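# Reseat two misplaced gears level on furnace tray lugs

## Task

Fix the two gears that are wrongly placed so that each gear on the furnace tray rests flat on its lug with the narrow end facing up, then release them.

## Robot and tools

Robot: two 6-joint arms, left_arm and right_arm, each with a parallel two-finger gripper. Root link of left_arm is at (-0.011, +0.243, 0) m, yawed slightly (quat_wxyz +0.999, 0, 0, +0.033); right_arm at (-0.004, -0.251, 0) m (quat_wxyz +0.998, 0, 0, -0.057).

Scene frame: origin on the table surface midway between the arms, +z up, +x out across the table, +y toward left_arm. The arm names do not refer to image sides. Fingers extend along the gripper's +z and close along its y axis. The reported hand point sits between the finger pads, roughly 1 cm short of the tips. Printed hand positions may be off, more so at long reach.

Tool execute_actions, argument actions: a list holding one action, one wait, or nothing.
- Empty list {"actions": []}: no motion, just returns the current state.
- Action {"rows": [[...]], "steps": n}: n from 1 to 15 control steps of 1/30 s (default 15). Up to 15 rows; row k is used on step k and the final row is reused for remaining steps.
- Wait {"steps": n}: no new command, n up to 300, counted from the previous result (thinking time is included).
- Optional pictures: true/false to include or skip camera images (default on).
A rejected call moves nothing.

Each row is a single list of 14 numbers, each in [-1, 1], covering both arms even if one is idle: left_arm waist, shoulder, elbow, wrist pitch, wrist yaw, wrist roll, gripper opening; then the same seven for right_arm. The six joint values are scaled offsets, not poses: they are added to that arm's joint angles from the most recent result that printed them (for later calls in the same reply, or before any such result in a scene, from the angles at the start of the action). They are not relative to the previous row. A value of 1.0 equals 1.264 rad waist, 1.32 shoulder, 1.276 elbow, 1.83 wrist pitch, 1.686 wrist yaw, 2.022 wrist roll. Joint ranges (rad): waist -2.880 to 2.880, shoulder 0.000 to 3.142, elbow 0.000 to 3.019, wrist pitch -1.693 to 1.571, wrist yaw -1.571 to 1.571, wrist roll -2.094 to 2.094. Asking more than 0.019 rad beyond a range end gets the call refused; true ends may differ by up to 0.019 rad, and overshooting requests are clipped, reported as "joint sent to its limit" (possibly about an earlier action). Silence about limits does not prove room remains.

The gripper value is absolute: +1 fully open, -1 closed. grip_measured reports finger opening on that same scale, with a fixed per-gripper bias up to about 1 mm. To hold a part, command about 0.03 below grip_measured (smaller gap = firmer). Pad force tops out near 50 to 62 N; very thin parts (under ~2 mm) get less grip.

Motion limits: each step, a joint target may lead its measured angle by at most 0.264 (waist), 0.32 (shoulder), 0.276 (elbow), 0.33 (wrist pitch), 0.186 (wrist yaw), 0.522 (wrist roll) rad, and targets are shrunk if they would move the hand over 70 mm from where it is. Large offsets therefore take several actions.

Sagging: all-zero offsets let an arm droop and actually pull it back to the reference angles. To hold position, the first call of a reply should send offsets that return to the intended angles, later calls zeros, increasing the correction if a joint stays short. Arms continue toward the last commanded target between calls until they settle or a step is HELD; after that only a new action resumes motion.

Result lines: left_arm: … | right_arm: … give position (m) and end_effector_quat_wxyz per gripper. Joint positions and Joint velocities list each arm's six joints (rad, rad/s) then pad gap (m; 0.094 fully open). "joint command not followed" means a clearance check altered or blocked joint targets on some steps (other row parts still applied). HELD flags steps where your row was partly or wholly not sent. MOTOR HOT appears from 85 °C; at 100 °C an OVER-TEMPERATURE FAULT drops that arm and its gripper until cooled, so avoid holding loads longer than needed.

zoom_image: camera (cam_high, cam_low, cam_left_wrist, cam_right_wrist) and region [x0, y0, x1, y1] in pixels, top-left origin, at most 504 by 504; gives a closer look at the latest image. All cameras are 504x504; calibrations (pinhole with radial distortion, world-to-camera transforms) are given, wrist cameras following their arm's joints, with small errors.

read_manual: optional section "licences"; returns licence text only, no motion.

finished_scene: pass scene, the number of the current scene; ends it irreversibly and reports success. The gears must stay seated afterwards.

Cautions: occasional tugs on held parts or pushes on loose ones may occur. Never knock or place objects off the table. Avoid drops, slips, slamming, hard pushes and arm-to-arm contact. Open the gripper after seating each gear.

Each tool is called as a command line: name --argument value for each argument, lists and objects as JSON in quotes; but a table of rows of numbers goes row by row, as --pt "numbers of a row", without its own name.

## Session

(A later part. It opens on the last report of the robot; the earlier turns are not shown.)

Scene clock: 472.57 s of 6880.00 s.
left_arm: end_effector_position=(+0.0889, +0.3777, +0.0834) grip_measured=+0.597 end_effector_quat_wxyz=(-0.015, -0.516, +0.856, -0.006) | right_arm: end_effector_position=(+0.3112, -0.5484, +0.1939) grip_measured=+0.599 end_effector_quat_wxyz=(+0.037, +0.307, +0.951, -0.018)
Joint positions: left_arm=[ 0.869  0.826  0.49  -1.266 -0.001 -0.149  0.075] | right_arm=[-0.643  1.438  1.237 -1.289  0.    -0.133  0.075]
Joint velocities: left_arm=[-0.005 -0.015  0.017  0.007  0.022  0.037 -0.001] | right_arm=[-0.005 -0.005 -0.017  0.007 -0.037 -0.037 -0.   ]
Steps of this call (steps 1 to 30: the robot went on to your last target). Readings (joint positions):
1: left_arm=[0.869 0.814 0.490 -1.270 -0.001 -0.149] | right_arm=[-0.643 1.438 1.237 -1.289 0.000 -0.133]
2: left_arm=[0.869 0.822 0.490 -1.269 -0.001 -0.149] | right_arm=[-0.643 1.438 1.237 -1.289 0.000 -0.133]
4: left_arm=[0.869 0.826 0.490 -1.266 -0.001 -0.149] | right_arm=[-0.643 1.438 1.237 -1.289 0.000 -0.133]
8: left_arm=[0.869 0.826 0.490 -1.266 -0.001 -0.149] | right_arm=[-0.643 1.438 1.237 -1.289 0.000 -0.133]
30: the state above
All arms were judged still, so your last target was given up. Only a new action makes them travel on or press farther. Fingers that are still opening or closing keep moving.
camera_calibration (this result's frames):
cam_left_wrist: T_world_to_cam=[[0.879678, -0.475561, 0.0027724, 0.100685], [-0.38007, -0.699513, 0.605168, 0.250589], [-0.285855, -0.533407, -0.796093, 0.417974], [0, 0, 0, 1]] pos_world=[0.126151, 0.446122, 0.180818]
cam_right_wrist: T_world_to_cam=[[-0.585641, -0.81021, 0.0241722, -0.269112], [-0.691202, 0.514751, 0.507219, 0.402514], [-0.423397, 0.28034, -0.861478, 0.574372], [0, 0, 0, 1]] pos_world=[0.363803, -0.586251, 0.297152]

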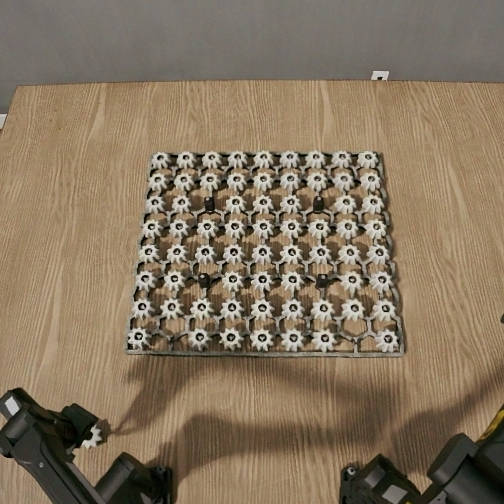

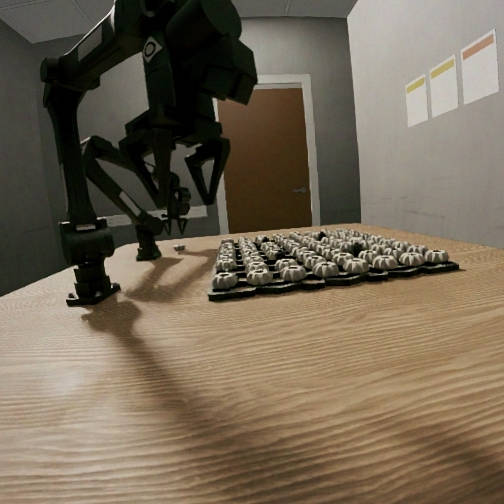

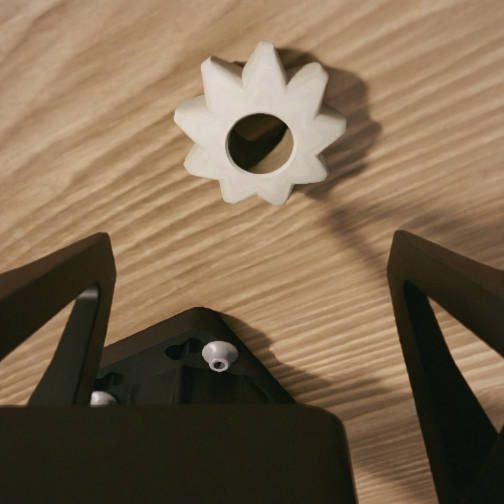

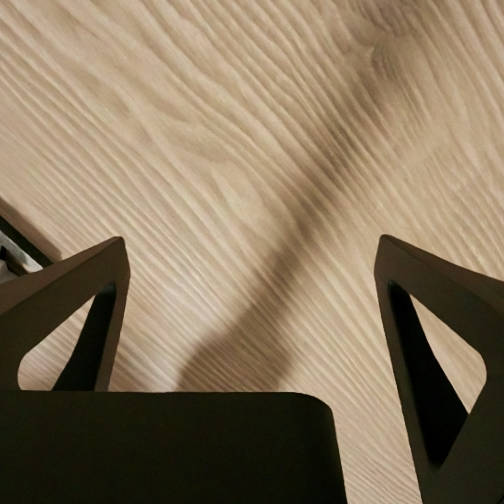

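execute_actions --actions '[{"rows":[[-0.007,0.04,-0.03,0.06,0,0,0.55,0,0,0,0,0,0,0.6],[-0.007,0.06,-0.05,0.09,0,0,0.55,0,0,0,0,0,0,0.6],[-0.007,0.08,-0.07,0.12,0,0,0.55,0,0,0,0,0,0,0.6],[-0.007,0.1,-0.085,0.15,0,0,0.55,0,0,0,0,0,0,0.6],[-0.007,0.12,-0.095,0.176,0,0,0.55,0,0,0,0,0,0,0.6]]}]'

Scene clock: 479.70 s of 6880.00 s.
left_arm: end_effector_position=(+0.0918, +0.3813, +0.0111) grip_measured=+0.553 end_effector_quat_wxyz=(-0.012, -0.515, +0.857, -0.004) | right_arm: end_effector_position=(+0.3112, -0.5484, +0.1939) grip_measured=+0.599 end_effector_quat_wxyz=(+0.037, +0.307, +0.951, -0.018)
Joint positions: left_arm=[ 0.867  0.995  0.354 -0.956 -0.001 -0.149  0.073] | right_arm=[-0.643  1.438  1.237 -1.289  0.    -0.133  0.075]
Joint velocities: left_arm=[ 0.015 -0.005 -0.002  0.002 -0.022 -0.037  0.001] | right_arm=[-0.015 -0.005  0.002  0.002 -0.051 -0.022 -0.001]
Steps of this call (steps 1 to 90: nothing new was sent; then 3.63 s passed at rest; steps 91 to 105: all 15 steps of this action). Readings (joint positions):
91: left_arm=[0.869 0.828 0.485 -1.251 -0.001 -0.149] | right_arm=[-0.643 1.438 1.237 -1.289 0.000 -0.133]
92: left_arm=[0.869 0.837 0.473 -1.209 -0.001 -0.149] | right_arm=[-0.643 1.438 1.237 -1.289 0.000 -0.133]
94: left_arm=[0.868 0.879 0.434 -1.105 -0.001 -0.149] | right_arm=[-0.643 1.438 1.237 -1.289 0.000 -0.133]
98: left_arm=[0.868 0.988 0.362 -0.975 -0.001 -0.149] | right_arm=[-0.643 1.438 1.237 -1.289 0.000 -0.133]
105: the state above
camera_calibration (this result's frames):
cam_left_wrist: T_world_to_cam=[[0.878751, -0.477272, 0.0028115, 0.100779], [-0.3831, -0.701826, 0.600562, 0.299182], [-0.284658, -0.528822, -0.799573, 0.361414], [0, 0, 0, 1]] pos_world=[0.128937, 0.449196, 0.109016]
cam_right_wrist: T_world_to_cam=[[-0.585641, -0.81021, 0.0241722, -0.269112], [-0.691202, 0.514751, 0.507219, 0.402514], [-0.423397, 0.28034, -0.861478, 0.574372], [0, 0, 0, 1]] pos_world=[0.363803, -0.586251, 0.297152]

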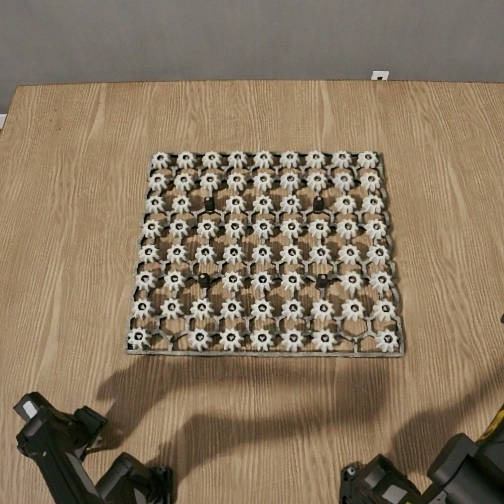

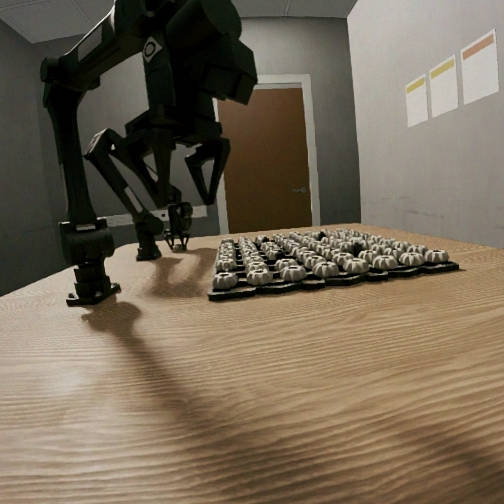

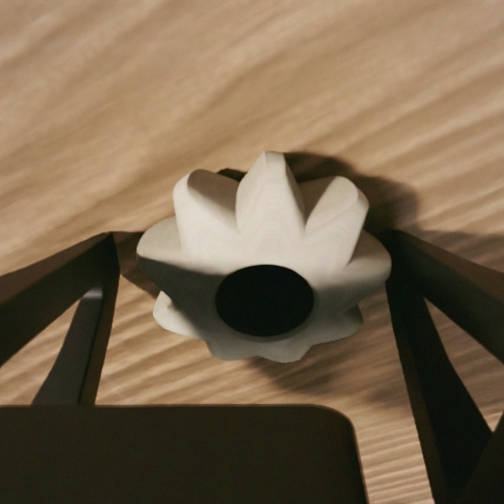

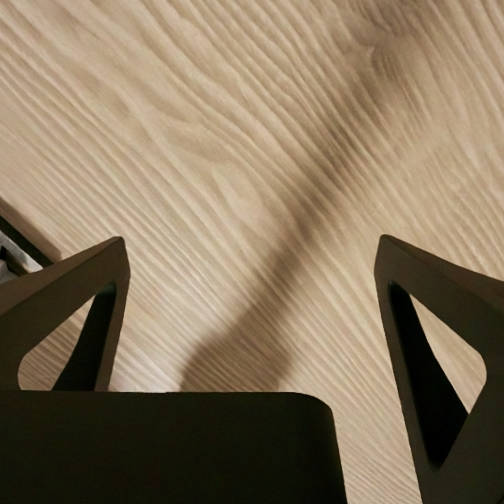

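execute_actions --actions '[{"rows":[[0,0,0,0.008,0,0,0.14,0,0,0,0,0,0,0.6]]}]' --pictures false

execute_actions --actions '[{"rows":[[0,-0.03,0.03,-0.04,0,0,0.14,0,0,0,0,0,0,0.6],[0,-0.05,0.08,-0.08,0,0,0.14,0,0,0,0,0,0,0.6],[0,-0.05,0.15,-0.1,0,0,0.14,0,0,0,0,0,0,0.6],[-0.05,0,0.2,0,0,0,0.14,0,0,0,0,0,0,0.6],[-0.1,0.05,0.25,0.15,0,0,0.14,0,0,0,0,0,0,0.6],[-0.15,0.1,0.25,0.3,0,0,0.14,0,0,0,0,0,0,0.6],[-0.2,0.15,0.25,0.5,0,0,0.14,0,0,0,0,0,0,0.6],[-0.2,0.2,0.25,0.7,0,0,0.14,0,0,0,0,0,0,0.6],[-0.2,0.25,0.25,0.9,0,0,0.14,0,0,0,0,0,0,0.6]]}]'

Scene clock: 494.33 s of 6880.00 s.
left_arm: end_effector_position=(+0.0922, +0.3816, +0.0110) grip_measured=+0.202 end_effector_quat_wxyz=(-0.011, -0.515, +0.857, -0.004) | right_arm: end_effector_position=(+0.3112, -0.5484, +0.1939) grip_measured=+0.599 end_effector_quat_wxyz=(+0.037, +0.307, +0.951, -0.018)
Joint positions: left_arm=[ 0.867  0.995  0.354 -0.953 -0.001 -0.149  0.056] | right_arm=[-0.643  1.438  1.237 -1.289  0.    -0.133  0.075]
Joint velocities: left_arm=[ 0.005 -0.015 -0.002  0.002 -0.007 -0.007 -0.   ] | right_arm=[-0.015 -0.024  0.002  0.007  0.022 -0.051 -0.   ]
Steps of this call (steps 1 to 15: the robot went on to your last target; steps 16 to 90: nothing new was sent; then 11.13 s passed at rest; steps 91 to 105: all 15 steps of this action). Readings (joint positions):
91: left_arm=[0.867 0.995 0.354 -0.956 -0.001 -0.149] | right_arm=[-0.643 1.438 1.237 -1.289 0.000 -0.133]
92: left_arm=[0.867 0.995 0.354 -0.954 -0.000 -0.149] | right_arm=[-0.643 1.438 1.237 -1.289 0.000 -0.133]
94: left_arm=[0.867 0.995 0.354 -0.953 -0.001 -0.149] | right_arm=[-0.643 1.438 1.237 -1.289 0.000 -0.133]
98: left_arm=[0.867 0.995 0.354 -0.953 -0.001 -0.149] | right_arm=[-0.643 1.438 1.237 -1.289 0.000 -0.133]
105: the state above

Scene clock: 494.83 s of 6880.00 s.
left_arm: end_effector_position=(+0.2379, +0.4590, +0.0179) grip_measured=+0.202 end_effector_quat_wxyz=(+0.135, -0.415, +0.899, +0.041) | right_arm: end_effector_position=(+0.3112, -0.5484, +0.1939) grip_measured=+0.599 end_effector_quat_wxyz=(+0.037, +0.307, +0.951, -0.018)
Joint positions: left_arm=[ 0.648  1.284  0.539 -0.542 -0.004 -0.149  0.056] | right_arm=[-0.643  1.438  1.237 -1.289  0.    -0.133  0.075]
Joint velocities: left_arm=[-0.278  0.659  0.222  1.79   0.022 -0.037  0.001] | right_arm=[ 0.005  0.005  0.007  0.012  0.007 -0.007  0.   ]
Steps of this call (steps 1 to 15: all 15 steps of this action). Readings (joint positions):
1: left_arm=[0.867 0.993 0.354 -0.962 -0.001 -0.149] | right_arm=[-0.643 1.438 1.237 -1.289 0.000 -0.133]
2: left_arm=[0.867 0.986 0.359 -0.992 -0.001 -0.149] | right_arm=[-0.643 1.438 1.237 -1.289 0.000 -0.133]
4: left_arm=[0.865 0.971 0.380 -1.054 -0.001 -0.149] | right_arm=[-0.643 1.438 1.237 -1.289 0.000 -0.133]
8: left_arm=[0.789 1.028 0.430 -0.911 -0.004 -0.149] | right_arm=[-0.643 1.438 1.237 -1.289 0.000 -0.133]
15: the state above
camera_calibration (this result's frames):
cam_left_wrist: T_world_to_cam=[[0.74896, -0.661234, 0.0427625, 0.124113], [-0.635152, -0.698035, 0.33065, 0.46861], [-0.188787, -0.274804, -0.942784, 0.312685], [0, 0, 0, 1]] pos_world=[0.263714, 0.495101, 0.134541]
cam_right_wrist: T_world_to_cam=[[-0.585641, -0.81021, 0.0241722, -0.269112], [-0.691202, 0.514751, 0.507219, 0.402514], [-0.423397, 0.28034, -0.861478, 0.574372], [0, 0, 0, 1]] pos_world=[0.363803, -0.586251, 0.297152]

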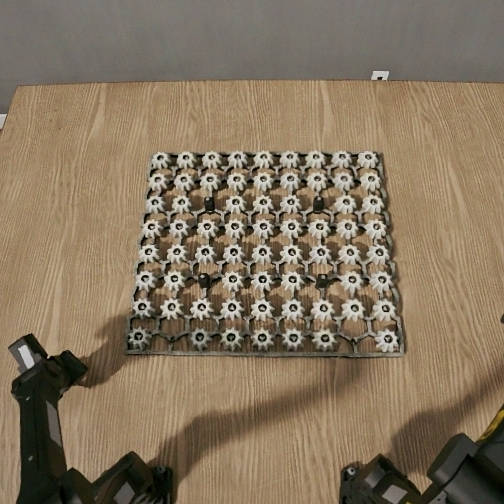

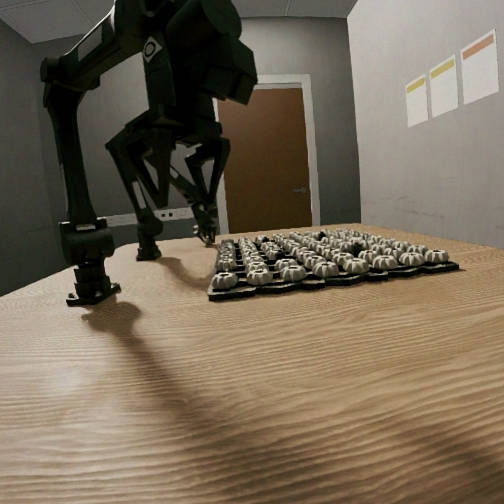

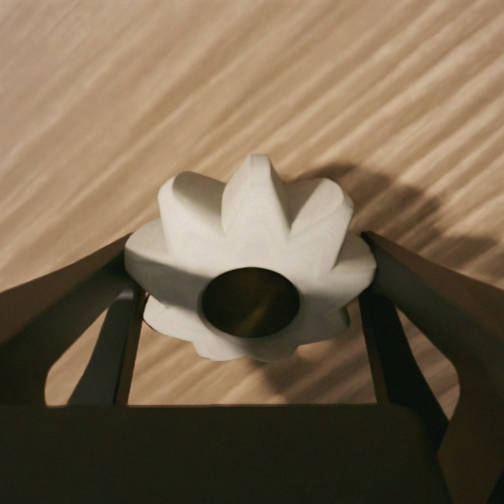

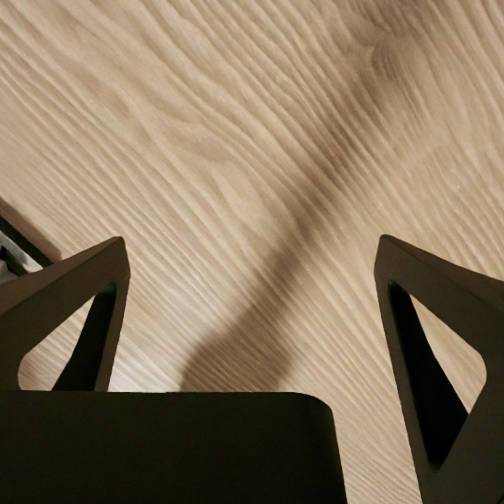

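execute_actions --actions '[]'

Scene clock: 497.20 s of 6880.00 s.
left_arm: end_effector_position=(+0.3988, +0.5797, +0.2418) grip_measured=+0.203 end_effector_quat_wxyz=(+0.656, -0.299, +0.669, +0.183) | right_arm: end_effector_position=(+0.3112, -0.5484, +0.1939) grip_measured=+0.599 end_effector_quat_wxyz=(+0.037, +0.307, +0.951, -0.018)
Joint positions: left_arm=[ 0.621  1.338  0.607  0.659 -0.004 -0.149  0.056] | right_arm=[-0.643  1.438  1.237 -1.289  0.    -0.133  0.075]
Joint velocities: left_arm=[-0.015 -0.005 -0.007 -0.007 -0.095 -0.095  0.001] | right_arm=[-0.015  0.005 -0.002 -0.002  0.007  0.022  0.   ]
Steps of this call (steps 1 to 45: the robot went on to your last target; steps 46 to 71: nothing new was sent). Readings (joint positions):
1: left_arm=[0.640 1.304 0.546 -0.482 -0.004 -0.149] | right_arm=[-0.643 1.438 1.237 -1.289 0.000 -0.133]
2: left_arm=[0.634 1.318 0.551 -0.424 -0.004 -0.149] | right_arm=[-0.643 1.438 1.237 -1.289 0.000 -0.133]
4: left_arm=[0.627 1.334 0.556 -0.308 -0.004 -0.149] | right_arm=[-0.643 1.438 1.237 -1.289 0.000 -0.133]
8: left_arm=[0.625 1.338 0.557 -0.090 -0.004 -0.149] | right_arm=[-0.643 1.438 1.237 -1.289 0.000 -0.133]
71: the state above
All arms were judged still, so your last target was given up. Only a new action makes them travel on or press farther. Fingers that are still opening or closing keep moving.
camera_calibration (this result's frames):
cam_left_wrist: T_world_to_cam=[[0.633401, -0.761307, 0.138618, 0.154757], [-0.421643, -0.489753, -0.763125, 0.639601], [0.64886, 0.424917, -0.63121, -0.227768], [0, 0, 0, 1]] pos_world=[0.31945, 0.527846, 0.322874]
cam_right_wrist: T_world_to_cam=[[-0.585641, -0.81021, 0.0241722, -0.269112], [-0.691202, 0.514751, 0.507219, 0.402514], [-0.423397, 0.28034, -0.861478, 0.574372], [0, 0, 0, 1]] pos_world=[0.363803, -0.586251, 0.297152]

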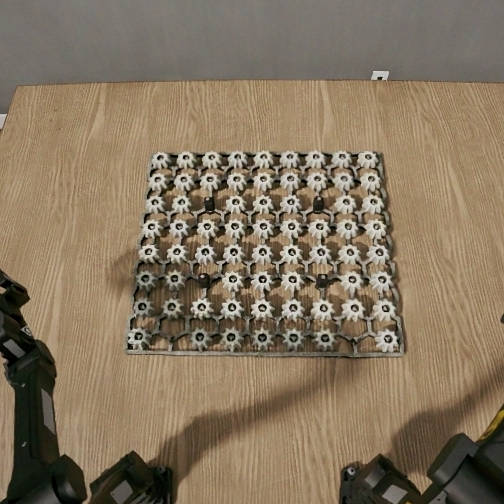

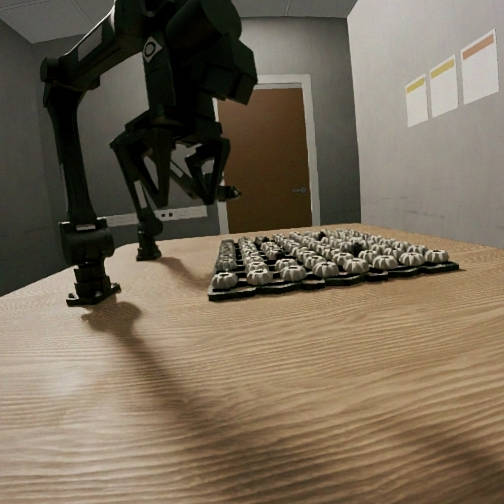

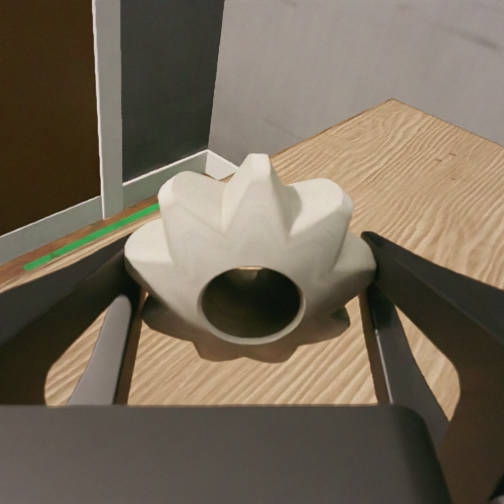

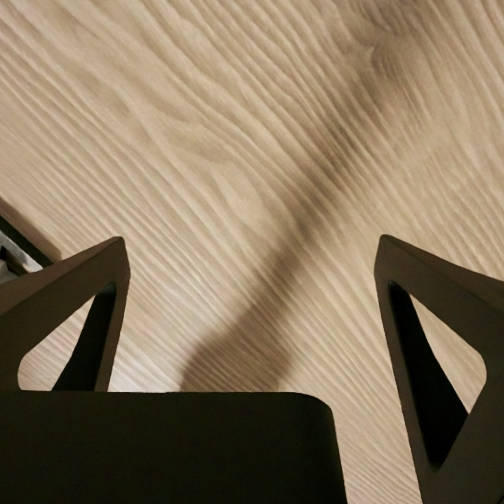

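execute_actions --actions '[{"rows":[[-0.135,0,0,0.2,0,0.074,0.14,0,0,0,0,0,0,0.6],[-0.135,0,-0.05,0.338,0,0.074,0.14,0,0,0,0,0,0,0.6],[-0.135,0.05,-0.1,0.338,0,0.074,0.14,0,0,0,0,0,0,0.6],[-0.135,0.1,-0.15,0.338,0,0.074,0.14,0,0,0,0,0,0,0.6],[-0.135,0.15,-0.2,0.338,0,0.074,0.14,0,0,0,0,0,0,0.6],[-0.135,0.2,-0.217,0.338,0,0.074,0.14,0,0,0,0,0,0,0.6],[-0.135,0.25,-0.217,0.338,0,0.074,0.14,0,0,0,0,0,0,0.6],[-0.135,0.29,-0.217,0.338,0,0.074,0.14,0,0,0,0,0,0,0.6]]}]' --pictures false

execute_actions --actions '[{"steps":45}]'

Scene clock: 504.33 s of 6880.00 s.
left_arm: end_effector_position=(+0.3706, +0.4566, +0.0371) grip_measured=+0.203 end_effector_quat_wxyz=(+0.584, -0.211, +0.770, +0.146) | right_arm: end_effector_position=(+0.3112, -0.5484, +0.1939) grip_measured=+0.599 end_effector_quat_wxyz=(+0.037, +0.307, +0.951, -0.018)
Joint positions: left_arm=[ 0.445  1.789  0.299  1.212 -0.001 -0.022  0.056] | right_arm=[-0.643  1.438  1.237 -1.289  0.    -0.133  0.075]
Joint velocities: left_arm=[ 0.024 -0.005 -0.076  0.002  0.007 -0.007 -0.001] | right_arm=[-0.005 -0.015 -0.012  0.017 -0.022  0.007  0.   ]
Steps of this call (steps 1 to 90: nothing new was sent; then 3.63 s passed at rest; steps 91 to 105: all 15 steps of this action). Readings (joint positions):
91: left_arm=[0.612 1.341 0.603 0.692 -0.010 -0.136] | right_arm=[-0.643 1.438 1.237 -1.289 0.000 -0.133]
92: left_arm=[0.593 1.348 0.588 0.770 -0.017 -0.116] | right_arm=[-0.643 1.438 1.237 -1.289 0.000 -0.133]
94: left_arm=[0.522 1.370 0.532 0.967 -0.013 -0.081] | right_arm=[-0.643 1.438 1.237 -1.289 0.000 -0.133]
98: left_arm=[0.433 1.501 0.398 1.166 0.006 -0.053] | right_arm=[-0.643 1.438 1.237 -1.289 0.000 -0.133]
105: the state above

Scene clock: 505.83 s of 6880.00 s.
left_arm: end_effector_position=(+0.3755, +0.4596, +0.0622) grip_measured=+0.203 end_effector_quat_wxyz=(+0.611, -0.201, +0.749, +0.156) | right_arm: end_effector_position=(+0.3112, -0.5484, +0.1939) grip_measured=+0.599 end_effector_quat_wxyz=(+0.037, +0.307, +0.951, -0.018)
Joint positions: left_arm=[ 0.445  1.746  0.3    1.241 -0.001 -0.012  0.056] | right_arm=[-0.643  1.438  1.237 -1.289  0.    -0.133  0.075]
Joint velocities: left_arm=[ 0.005  0.005  0.007 -0.012  0.11  -0.022 -0.001] | right_arm=[-0.005  0.015  0.002 -0.007  0.081 -0.037  0.   ]
Steps of this call (steps 1 to 30: the robot went on to your last target; steps 31 to 45: nothing new was sent). Readings (joint positions):
1: left_arm=[0.445 1.786 0.298 1.215 -0.001 -0.020] | right_arm=[-0.643 1.438 1.237 -1.289 0.000 -0.133]
2: left_arm=[0.445 1.781 0.299 1.220 -0.001 -0.019] | right_arm=[-0.643 1.438 1.237 -1.289 0.000 -0.133]
4: left_arm=[0.445 1.764 0.300 1.231 -0.001 -0.017] | right_arm=[-0.643 1.438 1.237 -1.289 0.000 -0.133]
8: left_arm=[0.445 1.747 0.300 1.241 -0.001 -0.014] | right_arm=[-0.643 1.438 1.237 -1.289 0.000 -0.133]
45: the state above
All arms were judged still, so your last target was given up. Only a new action makes them travel on or press farther. Fingers that are still opening or closing keep moving.
camera_calibration (this result's frames):
cam_left_wrist: T_world_to_cam=[[0.484364, -0.874858, 0.00396474, 0.219447], [-0.640827, -0.357871, -0.679167, 0.450403], [0.595593, 0.326424, -0.733973, -0.203266], [0, 0, 0, 1]] pos_world=[0.303402, 0.419522, 0.155837]
cam_right_wrist: T_world_to_cam=[[-0.585641, -0.81021, 0.0241722, -0.269112], [-0.691202, 0.514751, 0.507219, 0.402514], [-0.423397, 0.28034, -0.861478, 0.574372], [0, 0, 0, 1]] pos_world=[0.363803, -0.586251, 0.297152]

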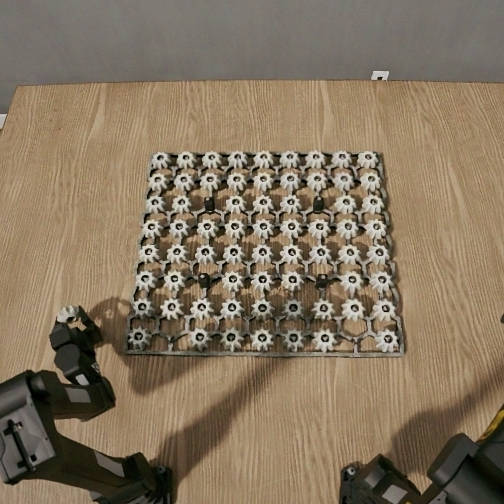

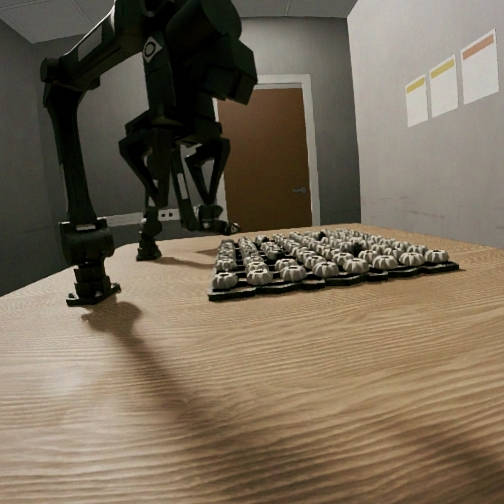

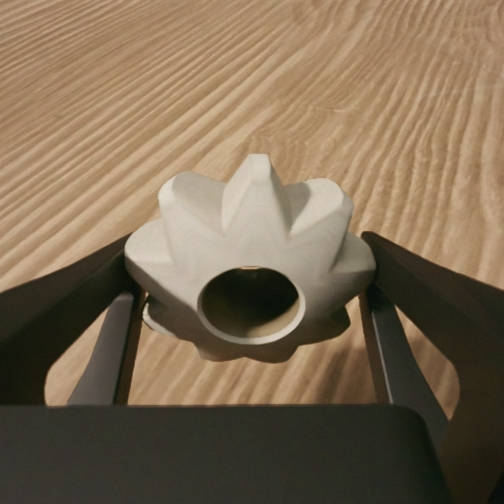

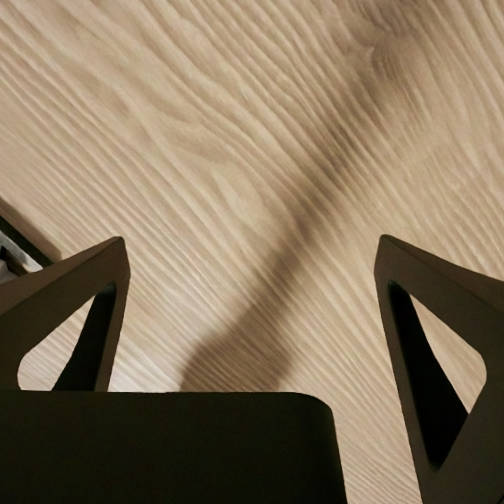

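execute_actions --actions '[{"rows":[[0,0,0,0.169,0,0,0.14,0,0,0,0,0,0,0.6],[0,0.05,0,0.169,0,0,0.14,0,0,0,0,0,0,0.6],[0,0.1,0,0.169,0,0,0.14,0,0,0,0,0,0,0.6],[0,0.14,0,0.169,0,0,0.14,0,0,0,0,0,0,0.6],[0,0.165,0,0.169,0,0,0.14,0,0,0,0,0,0,0.6]]}]'

Scene clock: 512.20 s of 6880.00 s.
left_arm: end_effector_position=(+0.3651, +0.4537, +0.0236) grip_measured=+0.203 end_effector_quat_wxyz=(+0.620, -0.199, +0.742, +0.159) | right_arm: end_effector_position=(+0.3112, -0.5484, +0.1939) grip_measured=+0.599 end_effector_quat_wxyz=(+0.037, +0.307, +0.951, -0.018)
Joint positions: left_arm=[ 0.445  2.     0.293  1.525 -0.001 -0.012  0.056] | right_arm=[-0.643  1.438  1.237 -1.289  0.    -0.133  0.075]
Joint velocities: left_arm=[-0.015 -0.024  0.007 -0.017  0.066 -0.081  0.001] | right_arm=[-0.005 -0.005 -0.012  0.012  0.066 -0.022 -0.001]
Steps of this call (steps 1 to 90: nothing new was sent; then 2.87 s passed at rest; steps 91 to 105: all 15 steps of this action). Readings (joint positions):
91: left_arm=[0.445 1.750 0.297 1.279 -0.001 -0.012] | right_arm=[-0.643 1.438 1.237 -1.289 0.000 -0.133]
92: left_arm=[0.445 1.765 0.291 1.362 -0.001 -0.012] | right_arm=[-0.643 1.438 1.237 -1.289 0.000 -0.133]
94: left_arm=[0.445 1.812 0.293 1.482 -0.001 -0.012] | right_arm=[-0.643 1.438 1.237 -1.289 0.000 -0.133]
98: left_arm=[0.445 1.964 0.295 1.523 -0.001 -0.012] | right_arm=[-0.643 1.438 1.237 -1.289 0.000 -0.133]
105: the state above
camera_calibration (this result's frames):
cam_left_wrist: T_world_to_cam=[[0.484225, -0.874936, 0.00343861, 0.219622], [-0.627031, -0.34976, -0.696061, 0.407073], [0.610212, 0.334894, -0.717975, -0.233108], [0, 0, 0, 1]] pos_world=[0.291146, 0.4126, 0.115226]
cam_right_wrist: T_world_to_cam=[[-0.585641, -0.81021, 0.0241722, -0.269112], [-0.691202, 0.514751, 0.507219, 0.402514], [-0.423397, 0.28034, -0.861478, 0.574372], [0, 0, 0, 1]] pos_world=[0.363803, -0.586251, 0.297152]

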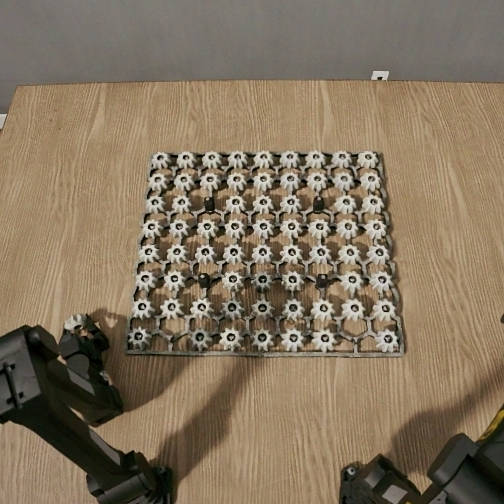

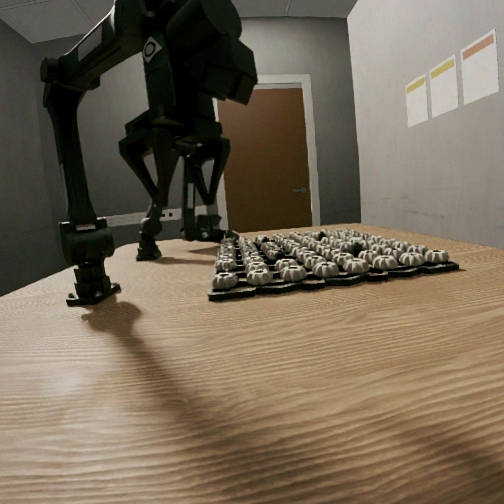

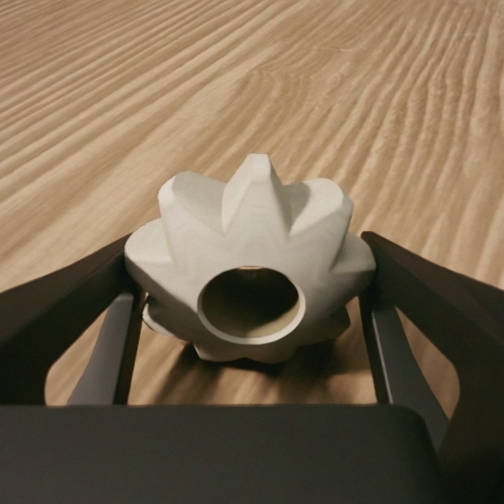

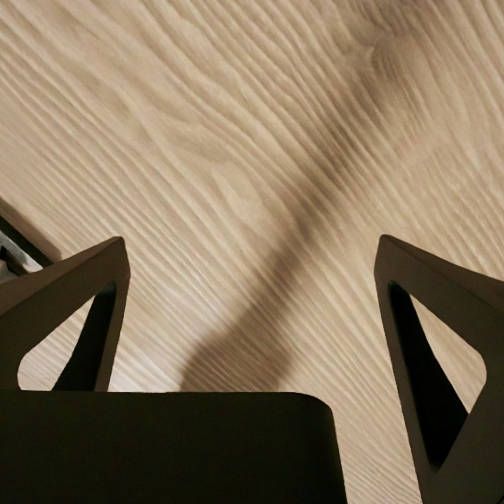

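execute_actions --actions '[{"rows":[[0,0,0,0,0,0,0.19,0,0,0,0,0,0,0.6],[0,0,0,0,0,0,0.19,0,0,0,0,0,0,0.6],[0,0,0,0,0,0,0.19,0,0,0,0,0,0,0.6],[0,-0.008,-0.02,0,0,0,0.19,0,0,0,0,0,0,0.6],[0,-0.012,-0.03,0,0,0,0.19,0,0,0,0,0,0,0.6],[0,-0.016,-0.04,0,0,0,0.19,0,0,0,0,0,0,0.6],[0,-0.02,-0.05,0,0,0,0.19,0,0,0,0,0,0,0.6],[0,-0.023,-0.06,0.01,0,0,0.19,0,0,0,0,0,0,0.6]]}]'

Scene clock: 519.43 s of 6880.00 s.
left_arm: end_effector_position=(+0.3411, +0.4402, +0.0211) grip_measured=+0.207 end_effector_quat_wxyz=(+0.604, -0.203, +0.755, +0.155) | right_arm: end_effector_position=(+0.3112, -0.5484, +0.1939) grip_measured=+0.599 end_effector_quat_wxyz=(+0.037, +0.307, +0.951, -0.018)
Joint positions: left_arm=[ 0.445  1.979  0.222  1.534 -0.001 -0.012  0.057] | right_arm=[-0.643  1.438  1.237 -1.289  0.    -0.133  0.075]
Joint velocities: left_arm=[-0.005 -0.005 -0.012 -0.007 -0.037 -0.007 -0.   ] | right_arm=[-0.015 -0.005 -0.012 -0.017  0.051 -0.037 -0.001]
Steps of this call (steps 1 to 15: the robot went on to your last target; steps 16 to 90: nothing new was sent; then 3.73 s passed at rest; steps 91 to 105: all 15 steps of this action). Readings (joint positions):
91: left_arm=[0.445 2.000 0.293 1.524 -0.001 -0.012] | right_arm=[-0.643 1.438 1.237 -1.289 0.000 -0.133]
92: left_arm=[0.445 2.000 0.293 1.521 -0.001 -0.012] | right_arm=[-0.643 1.438 1.237 -1.289 0.000 -0.133]
94: left_arm=[0.445 2.000 0.291 1.519 -0.001 -0.012] | right_arm=[-0.643 1.438 1.237 -1.289 0.000 -0.133]
98: left_arm=[0.445 1.990 0.263 1.521 -0.001 -0.012] | right_arm=[-0.643 1.438 1.237 -1.289 0.000 -0.133]
105: the state above
camera_calibration (this result's frames):
cam_left_wrist: T_world_to_cam=[[0.484355, -0.874864, 0.00371004, 0.219367], [-0.651713, -0.363634, -0.665613, 0.399468], [0.58367, 0.319975, -0.746287, -0.199424], [0, 0, 0, 1]] pos_world=[0.270485, 0.400987, 0.116249]
cam_right_wrist: T_world_to_cam=[[-0.585641, -0.81021, 0.0241722, -0.269112], [-0.691202, 0.514751, 0.507219, 0.402514], [-0.423397, 0.28034, -0.861478, 0.574372], [0, 0, 0, 1]] pos_world=[0.363803, -0.586251, 0.297152]

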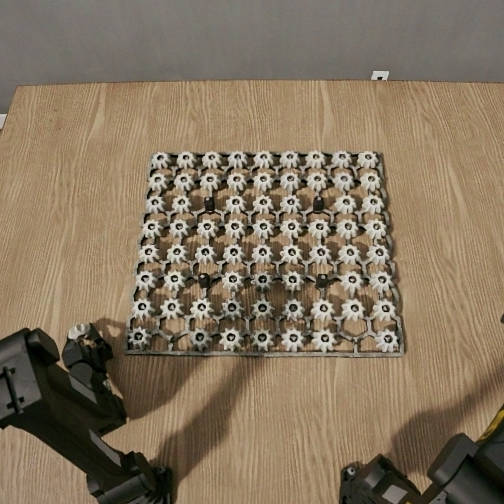

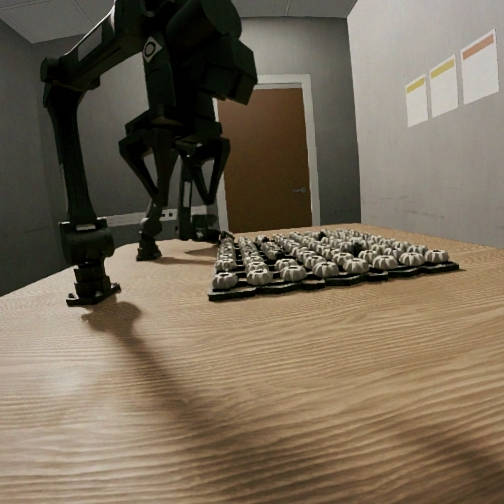

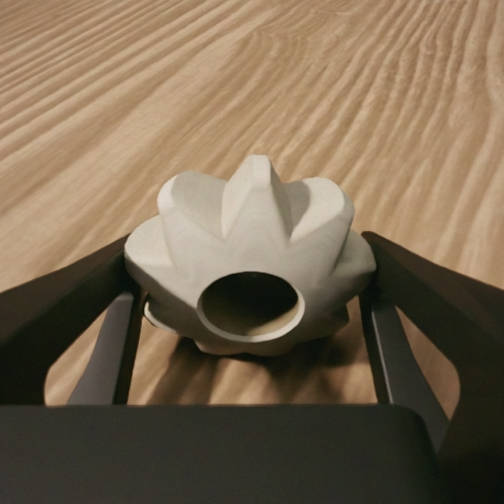

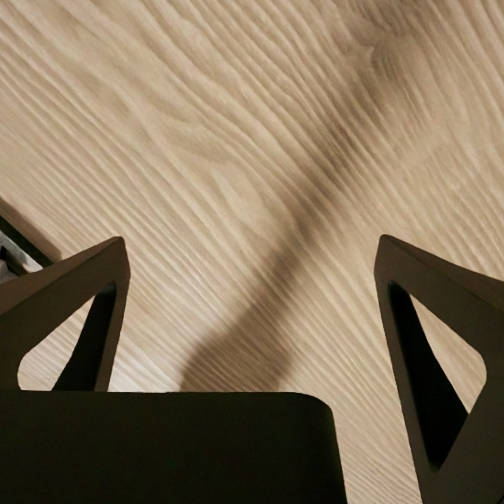

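execute_actions --actions '[{"rows":[[0,-0.004,-0.02,0,0,0,0.2,0,0,0,0,0,0,0.6],[0,-0.008,-0.03,0,0,0,0.2,0,0,0,0,0,0,0.6],[0,-0.011,-0.04,0,0,0,0.2,0,0,0,0,0,0,0.6],[0,-0.014,-0.05,0,0,0,0.2,0,0,0,0,0,0,0.6],[0,-0.017,-0.06,0.01,0,0,0.2,0,0,0,0,0,0,0.6]]}]'

Scene clock: 525.43 s of 6880.00 s.
left_arm: end_effector_position=(+0.3175, +0.4269, +0.0203) grip_measured=+0.213 end_effector_quat_wxyz=(+0.591, -0.205, +0.766, +0.151) | right_arm: end_effector_position=(+0.3112, -0.5484, +0.1939) grip_measured=+0.599 end_effector_quat_wxyz=(+0.037, +0.307, +0.951, -0.018)
Joint positions: left_arm=[ 0.445  1.962  0.153  1.549 -0.    -0.012  0.057] | right_arm=[-0.643  1.438  1.237 -1.289  0.    -0.133  0.075]
Joint velocities: left_arm=[ 0.005  0.005  0.012 -0.002 -0.022 -0.022  0.   ] | right_arm=[-0.005 -0.015 -0.007 -0.002 -0.022  0.022 -0.   ]
Steps of this call (steps 1 to 15: the robot went on to your last target; steps 16 to 90: nothing new was sent; then 2.50 s passed at rest; steps 91 to 105: all 15 steps of this action). Readings (joint positions):
91: left_arm=[0.445 1.979 0.221 1.534 -0.001 -0.012] | right_arm=[-0.643 1.438 1.237 -1.289 0.000 -0.133]
92: left_arm=[0.445 1.979 0.219 1.534 -0.001 -0.012] | right_arm=[-0.643 1.438 1.237 -1.289 0.000 -0.133]
94: left_arm=[0.445 1.974 0.209 1.534 -0.001 -0.012] | right_arm=[-0.643 1.438 1.237 -1.289 0.000 -0.133]
98: left_arm=[0.445 1.963 0.166 1.546 -0.001 -0.012] | right_arm=[-0.643 1.438 1.237 -1.289 0.000 -0.133]
105: the state above
camera_calibration (this result's frames):
cam_left_wrist: T_world_to_cam=[[0.484153, -0.874974, 0.00403935, 0.219234], [-0.672416, -0.375017, -0.638137, 0.38958], [0.559868, 0.30624, -0.769912, -0.168176], [0, 0, 0, 1]] pos_world=[0.249973, 0.389425, 0.118239]
cam_right_wrist: T_world_to_cam=[[-0.585641, -0.81021, 0.0241722, -0.269112], [-0.691202, 0.514751, 0.507219, 0.402514], [-0.423397, 0.28034, -0.861478, 0.574372], [0, 0, 0, 1]] pos_world=[0.363803, -0.586251, 0.297152]

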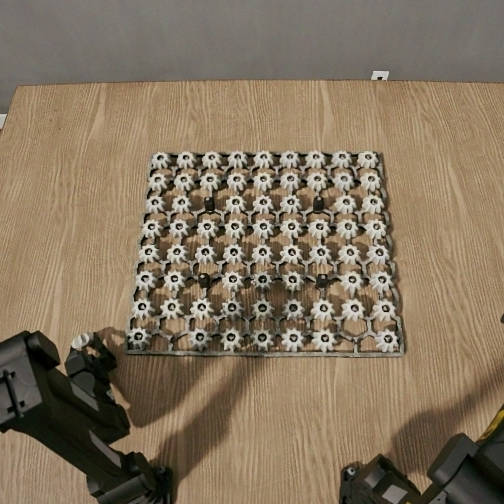

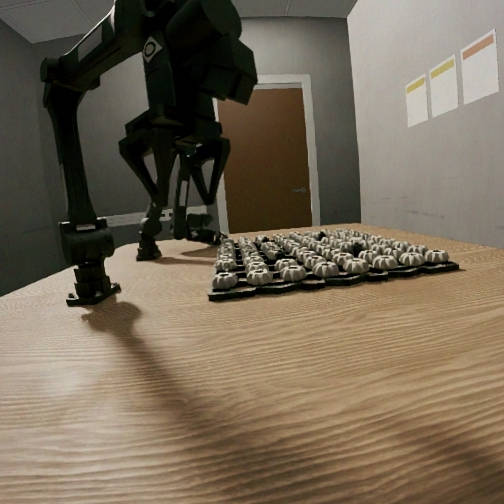

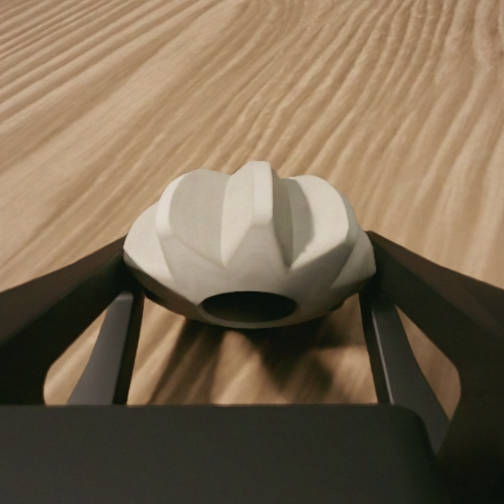

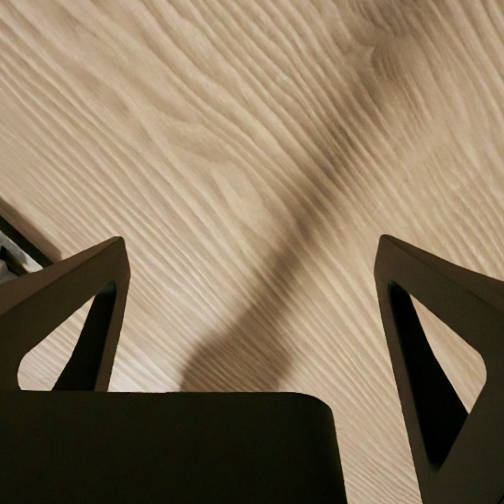

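execute_actions --actions '[]'

Scene clock: 536.80 s of 6880.00 s.
left_arm: end_effector_position=(+0.3175, +0.4269, +0.0203) grip_measured=+0.213 end_effector_quat_wxyz=(+0.591, -0.205, +0.766, +0.151) | right_arm: end_effector_position=(+0.3112, -0.5484, +0.1939) grip_measured=+0.599 end_effector_quat_wxyz=(+0.037, +0.307, +0.951, -0.018)
Joint positions: left_arm=[ 0.445  1.962  0.153  1.549 -0.    -0.012  0.057] | right_arm=[-0.643  1.438  1.237 -1.289  0.    -0.133  0.075]
Joint velocities: left_arm=[-0.015 -0.005  0.002 -0.007 -0.022 -0.051  0.   ] | right_arm=[-0.005  0.005 -0.027 -0.012  0.007  0.037 -0.   ]
Steps of this call (steps 1 to 15: the robot went on to your last target; steps 16 to 90: nothing new was sent; then 8.37 s passed at rest). Readings (joint positions):
1: left_arm=[0.445 1.962 0.153 1.549 -0.000 -0.012] | right_arm=[-0.643 1.438 1.237 -1.289 0.000 -0.133]
2: left_arm=[0.445 1.962 0.153 1.549 -0.000 -0.012] | right_arm=[-0.643 1.438 1.237 -1.289 0.000 -0.133]
4: left_arm=[0.445 1.962 0.153 1.549 -0.000 -0.012] | right_arm=[-0.643 1.438 1.237 -1.289 0.000 -0.133]
8: left_arm=[0.445 1.962 0.153 1.549 -0.000 -0.012] | right_arm=[-0.643 1.438 1.237 -1.289 0.000 -0.133]
90: the state above
All arms were judged still, so your last target was given up. Only a new action makes them travel on or press farther. Fingers that are still opening or closing keep moving.
camera_calibration (this result's frames):
cam_left_wrist: T_world_to_cam=[[0.484153, -0.874974, 0.00403935, 0.219234], [-0.672416, -0.375017, -0.638137, 0.38958], [0.559868, 0.30624, -0.769912, -0.168176], [0, 0, 0, 1]] pos_world=[0.249973, 0.389425, 0.118239]
cam_right_wrist: T_world_to_cam=[[-0.585641, -0.81021, 0.0241722, -0.269112], [-0.691202, 0.514751, 0.507219, 0.402514], [-0.423397, 0.28034, -0.861478, 0.574372], [0, 0, 0, 1]] pos_world=[0.363803, -0.586251, 0.297152]

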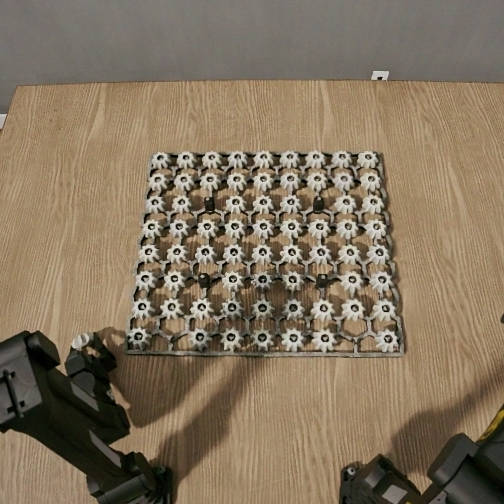

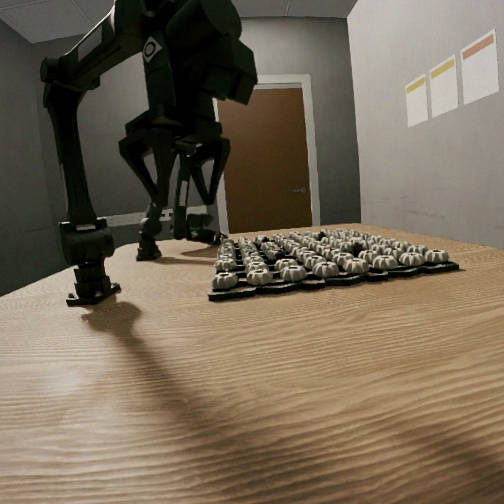

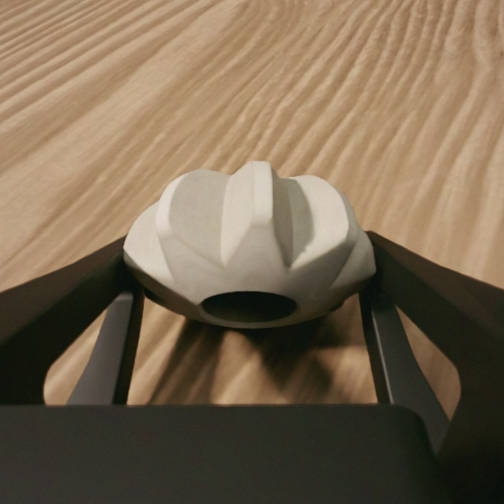

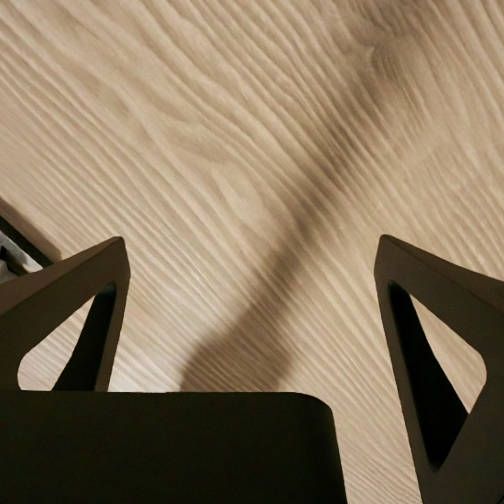

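execute_actions --actions '[{"rows":[[0,-0.015,-0.05,0,0,0,0.2,0,0,0,0,0,0,0.6]]}]'

Scene clock: 543.47 s of 6880.00 s.
left_arm: end_effector_position=(+0.2929, +0.4131, +0.0127) grip_measured=+0.213 end_effector_quat_wxyz=(+0.566, -0.210, +0.784, +0.145) | right_arm: end_effector_position=(+0.3112, -0.5484, +0.1939) grip_measured=+0.599 end_effector_quat_wxyz=(+0.037, +0.307, +0.951, -0.018)
Joint positions: left_arm=[ 0.445  1.957  0.087  1.548 -0.    -0.012  0.057] | right_arm=[-0.643  1.438  1.237 -1.289  0.    -0.133  0.075]
Joint velocities: left_arm=[ 0.005 -0.005  0.002  0.007  0.11  -0.037  0.001] | right_arm=[-0.005  0.015 -0.012 -0.002 -0.037  0.051 -0.   ]
Steps of this call (steps 1 to 90: nothing new was sent; then 3.17 s passed at rest; steps 91 to 105: all 15 steps of this action). Readings (joint positions):
91: left_arm=[0.445 1.960 0.150 1.549 -0.000 -0.012] | right_arm=[-0.643 1.438 1.237 -1.289 0.000 -0.133]
92: left_arm=[0.445 1.959 0.142 1.549 -0.000 -0.012] | right_arm=[-0.643 1.438 1.237 -1.289 0.000 -0.133]
94: left_arm=[0.445 1.957 0.118 1.549 -0.000 -0.012] | right_arm=[-0.643 1.438 1.237 -1.289 0.000 -0.133]
98: left_arm=[0.445 1.957 0.088 1.548 -0.000 -0.012] | right_arm=[-0.643 1.438 1.237 -1.289 0.000 -0.133]
105: the state above
camera_calibration (this result's frames):
cam_left_wrist: T_world_to_cam=[[0.484383, -0.874845, 0.00444679, 0.21895], [-0.705687, -0.393718, -0.58906, 0.379849], [0.517087, 0.282193, -0.808077, -0.133056], [0, 0, 0, 1]] pos_world=[0.2308, 0.378648, 0.115261]
cam_right_wrist: T_world_to_cam=[[-0.585641, -0.81021, 0.0241722, -0.269112], [-0.691202, 0.514751, 0.507219, 0.402514], [-0.423397, 0.28034, -0.861478, 0.574372], [0, 0, 0, 1]] pos_world=[0.363803, -0.586251, 0.297152]

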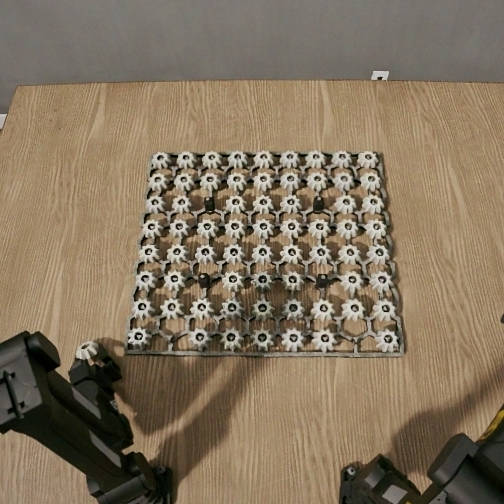

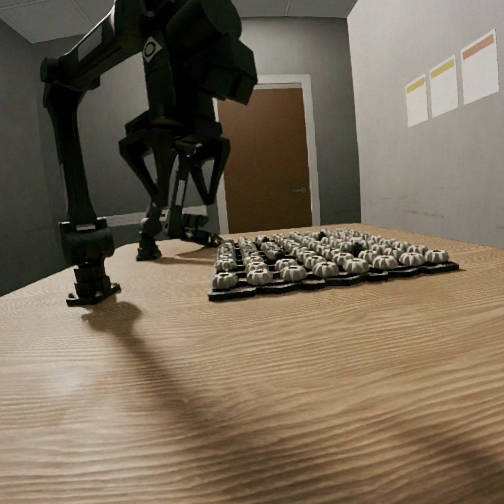

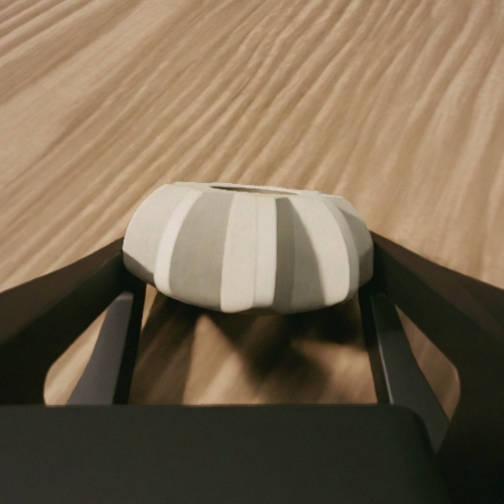

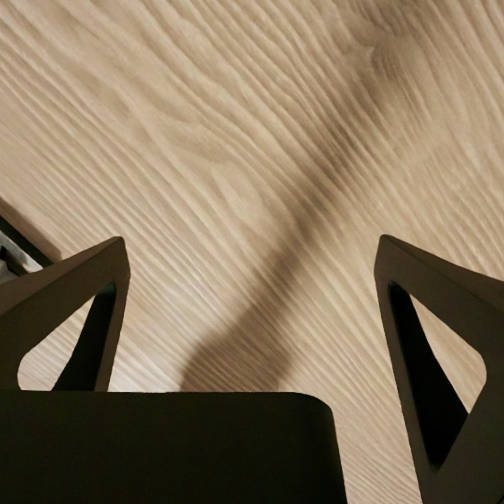

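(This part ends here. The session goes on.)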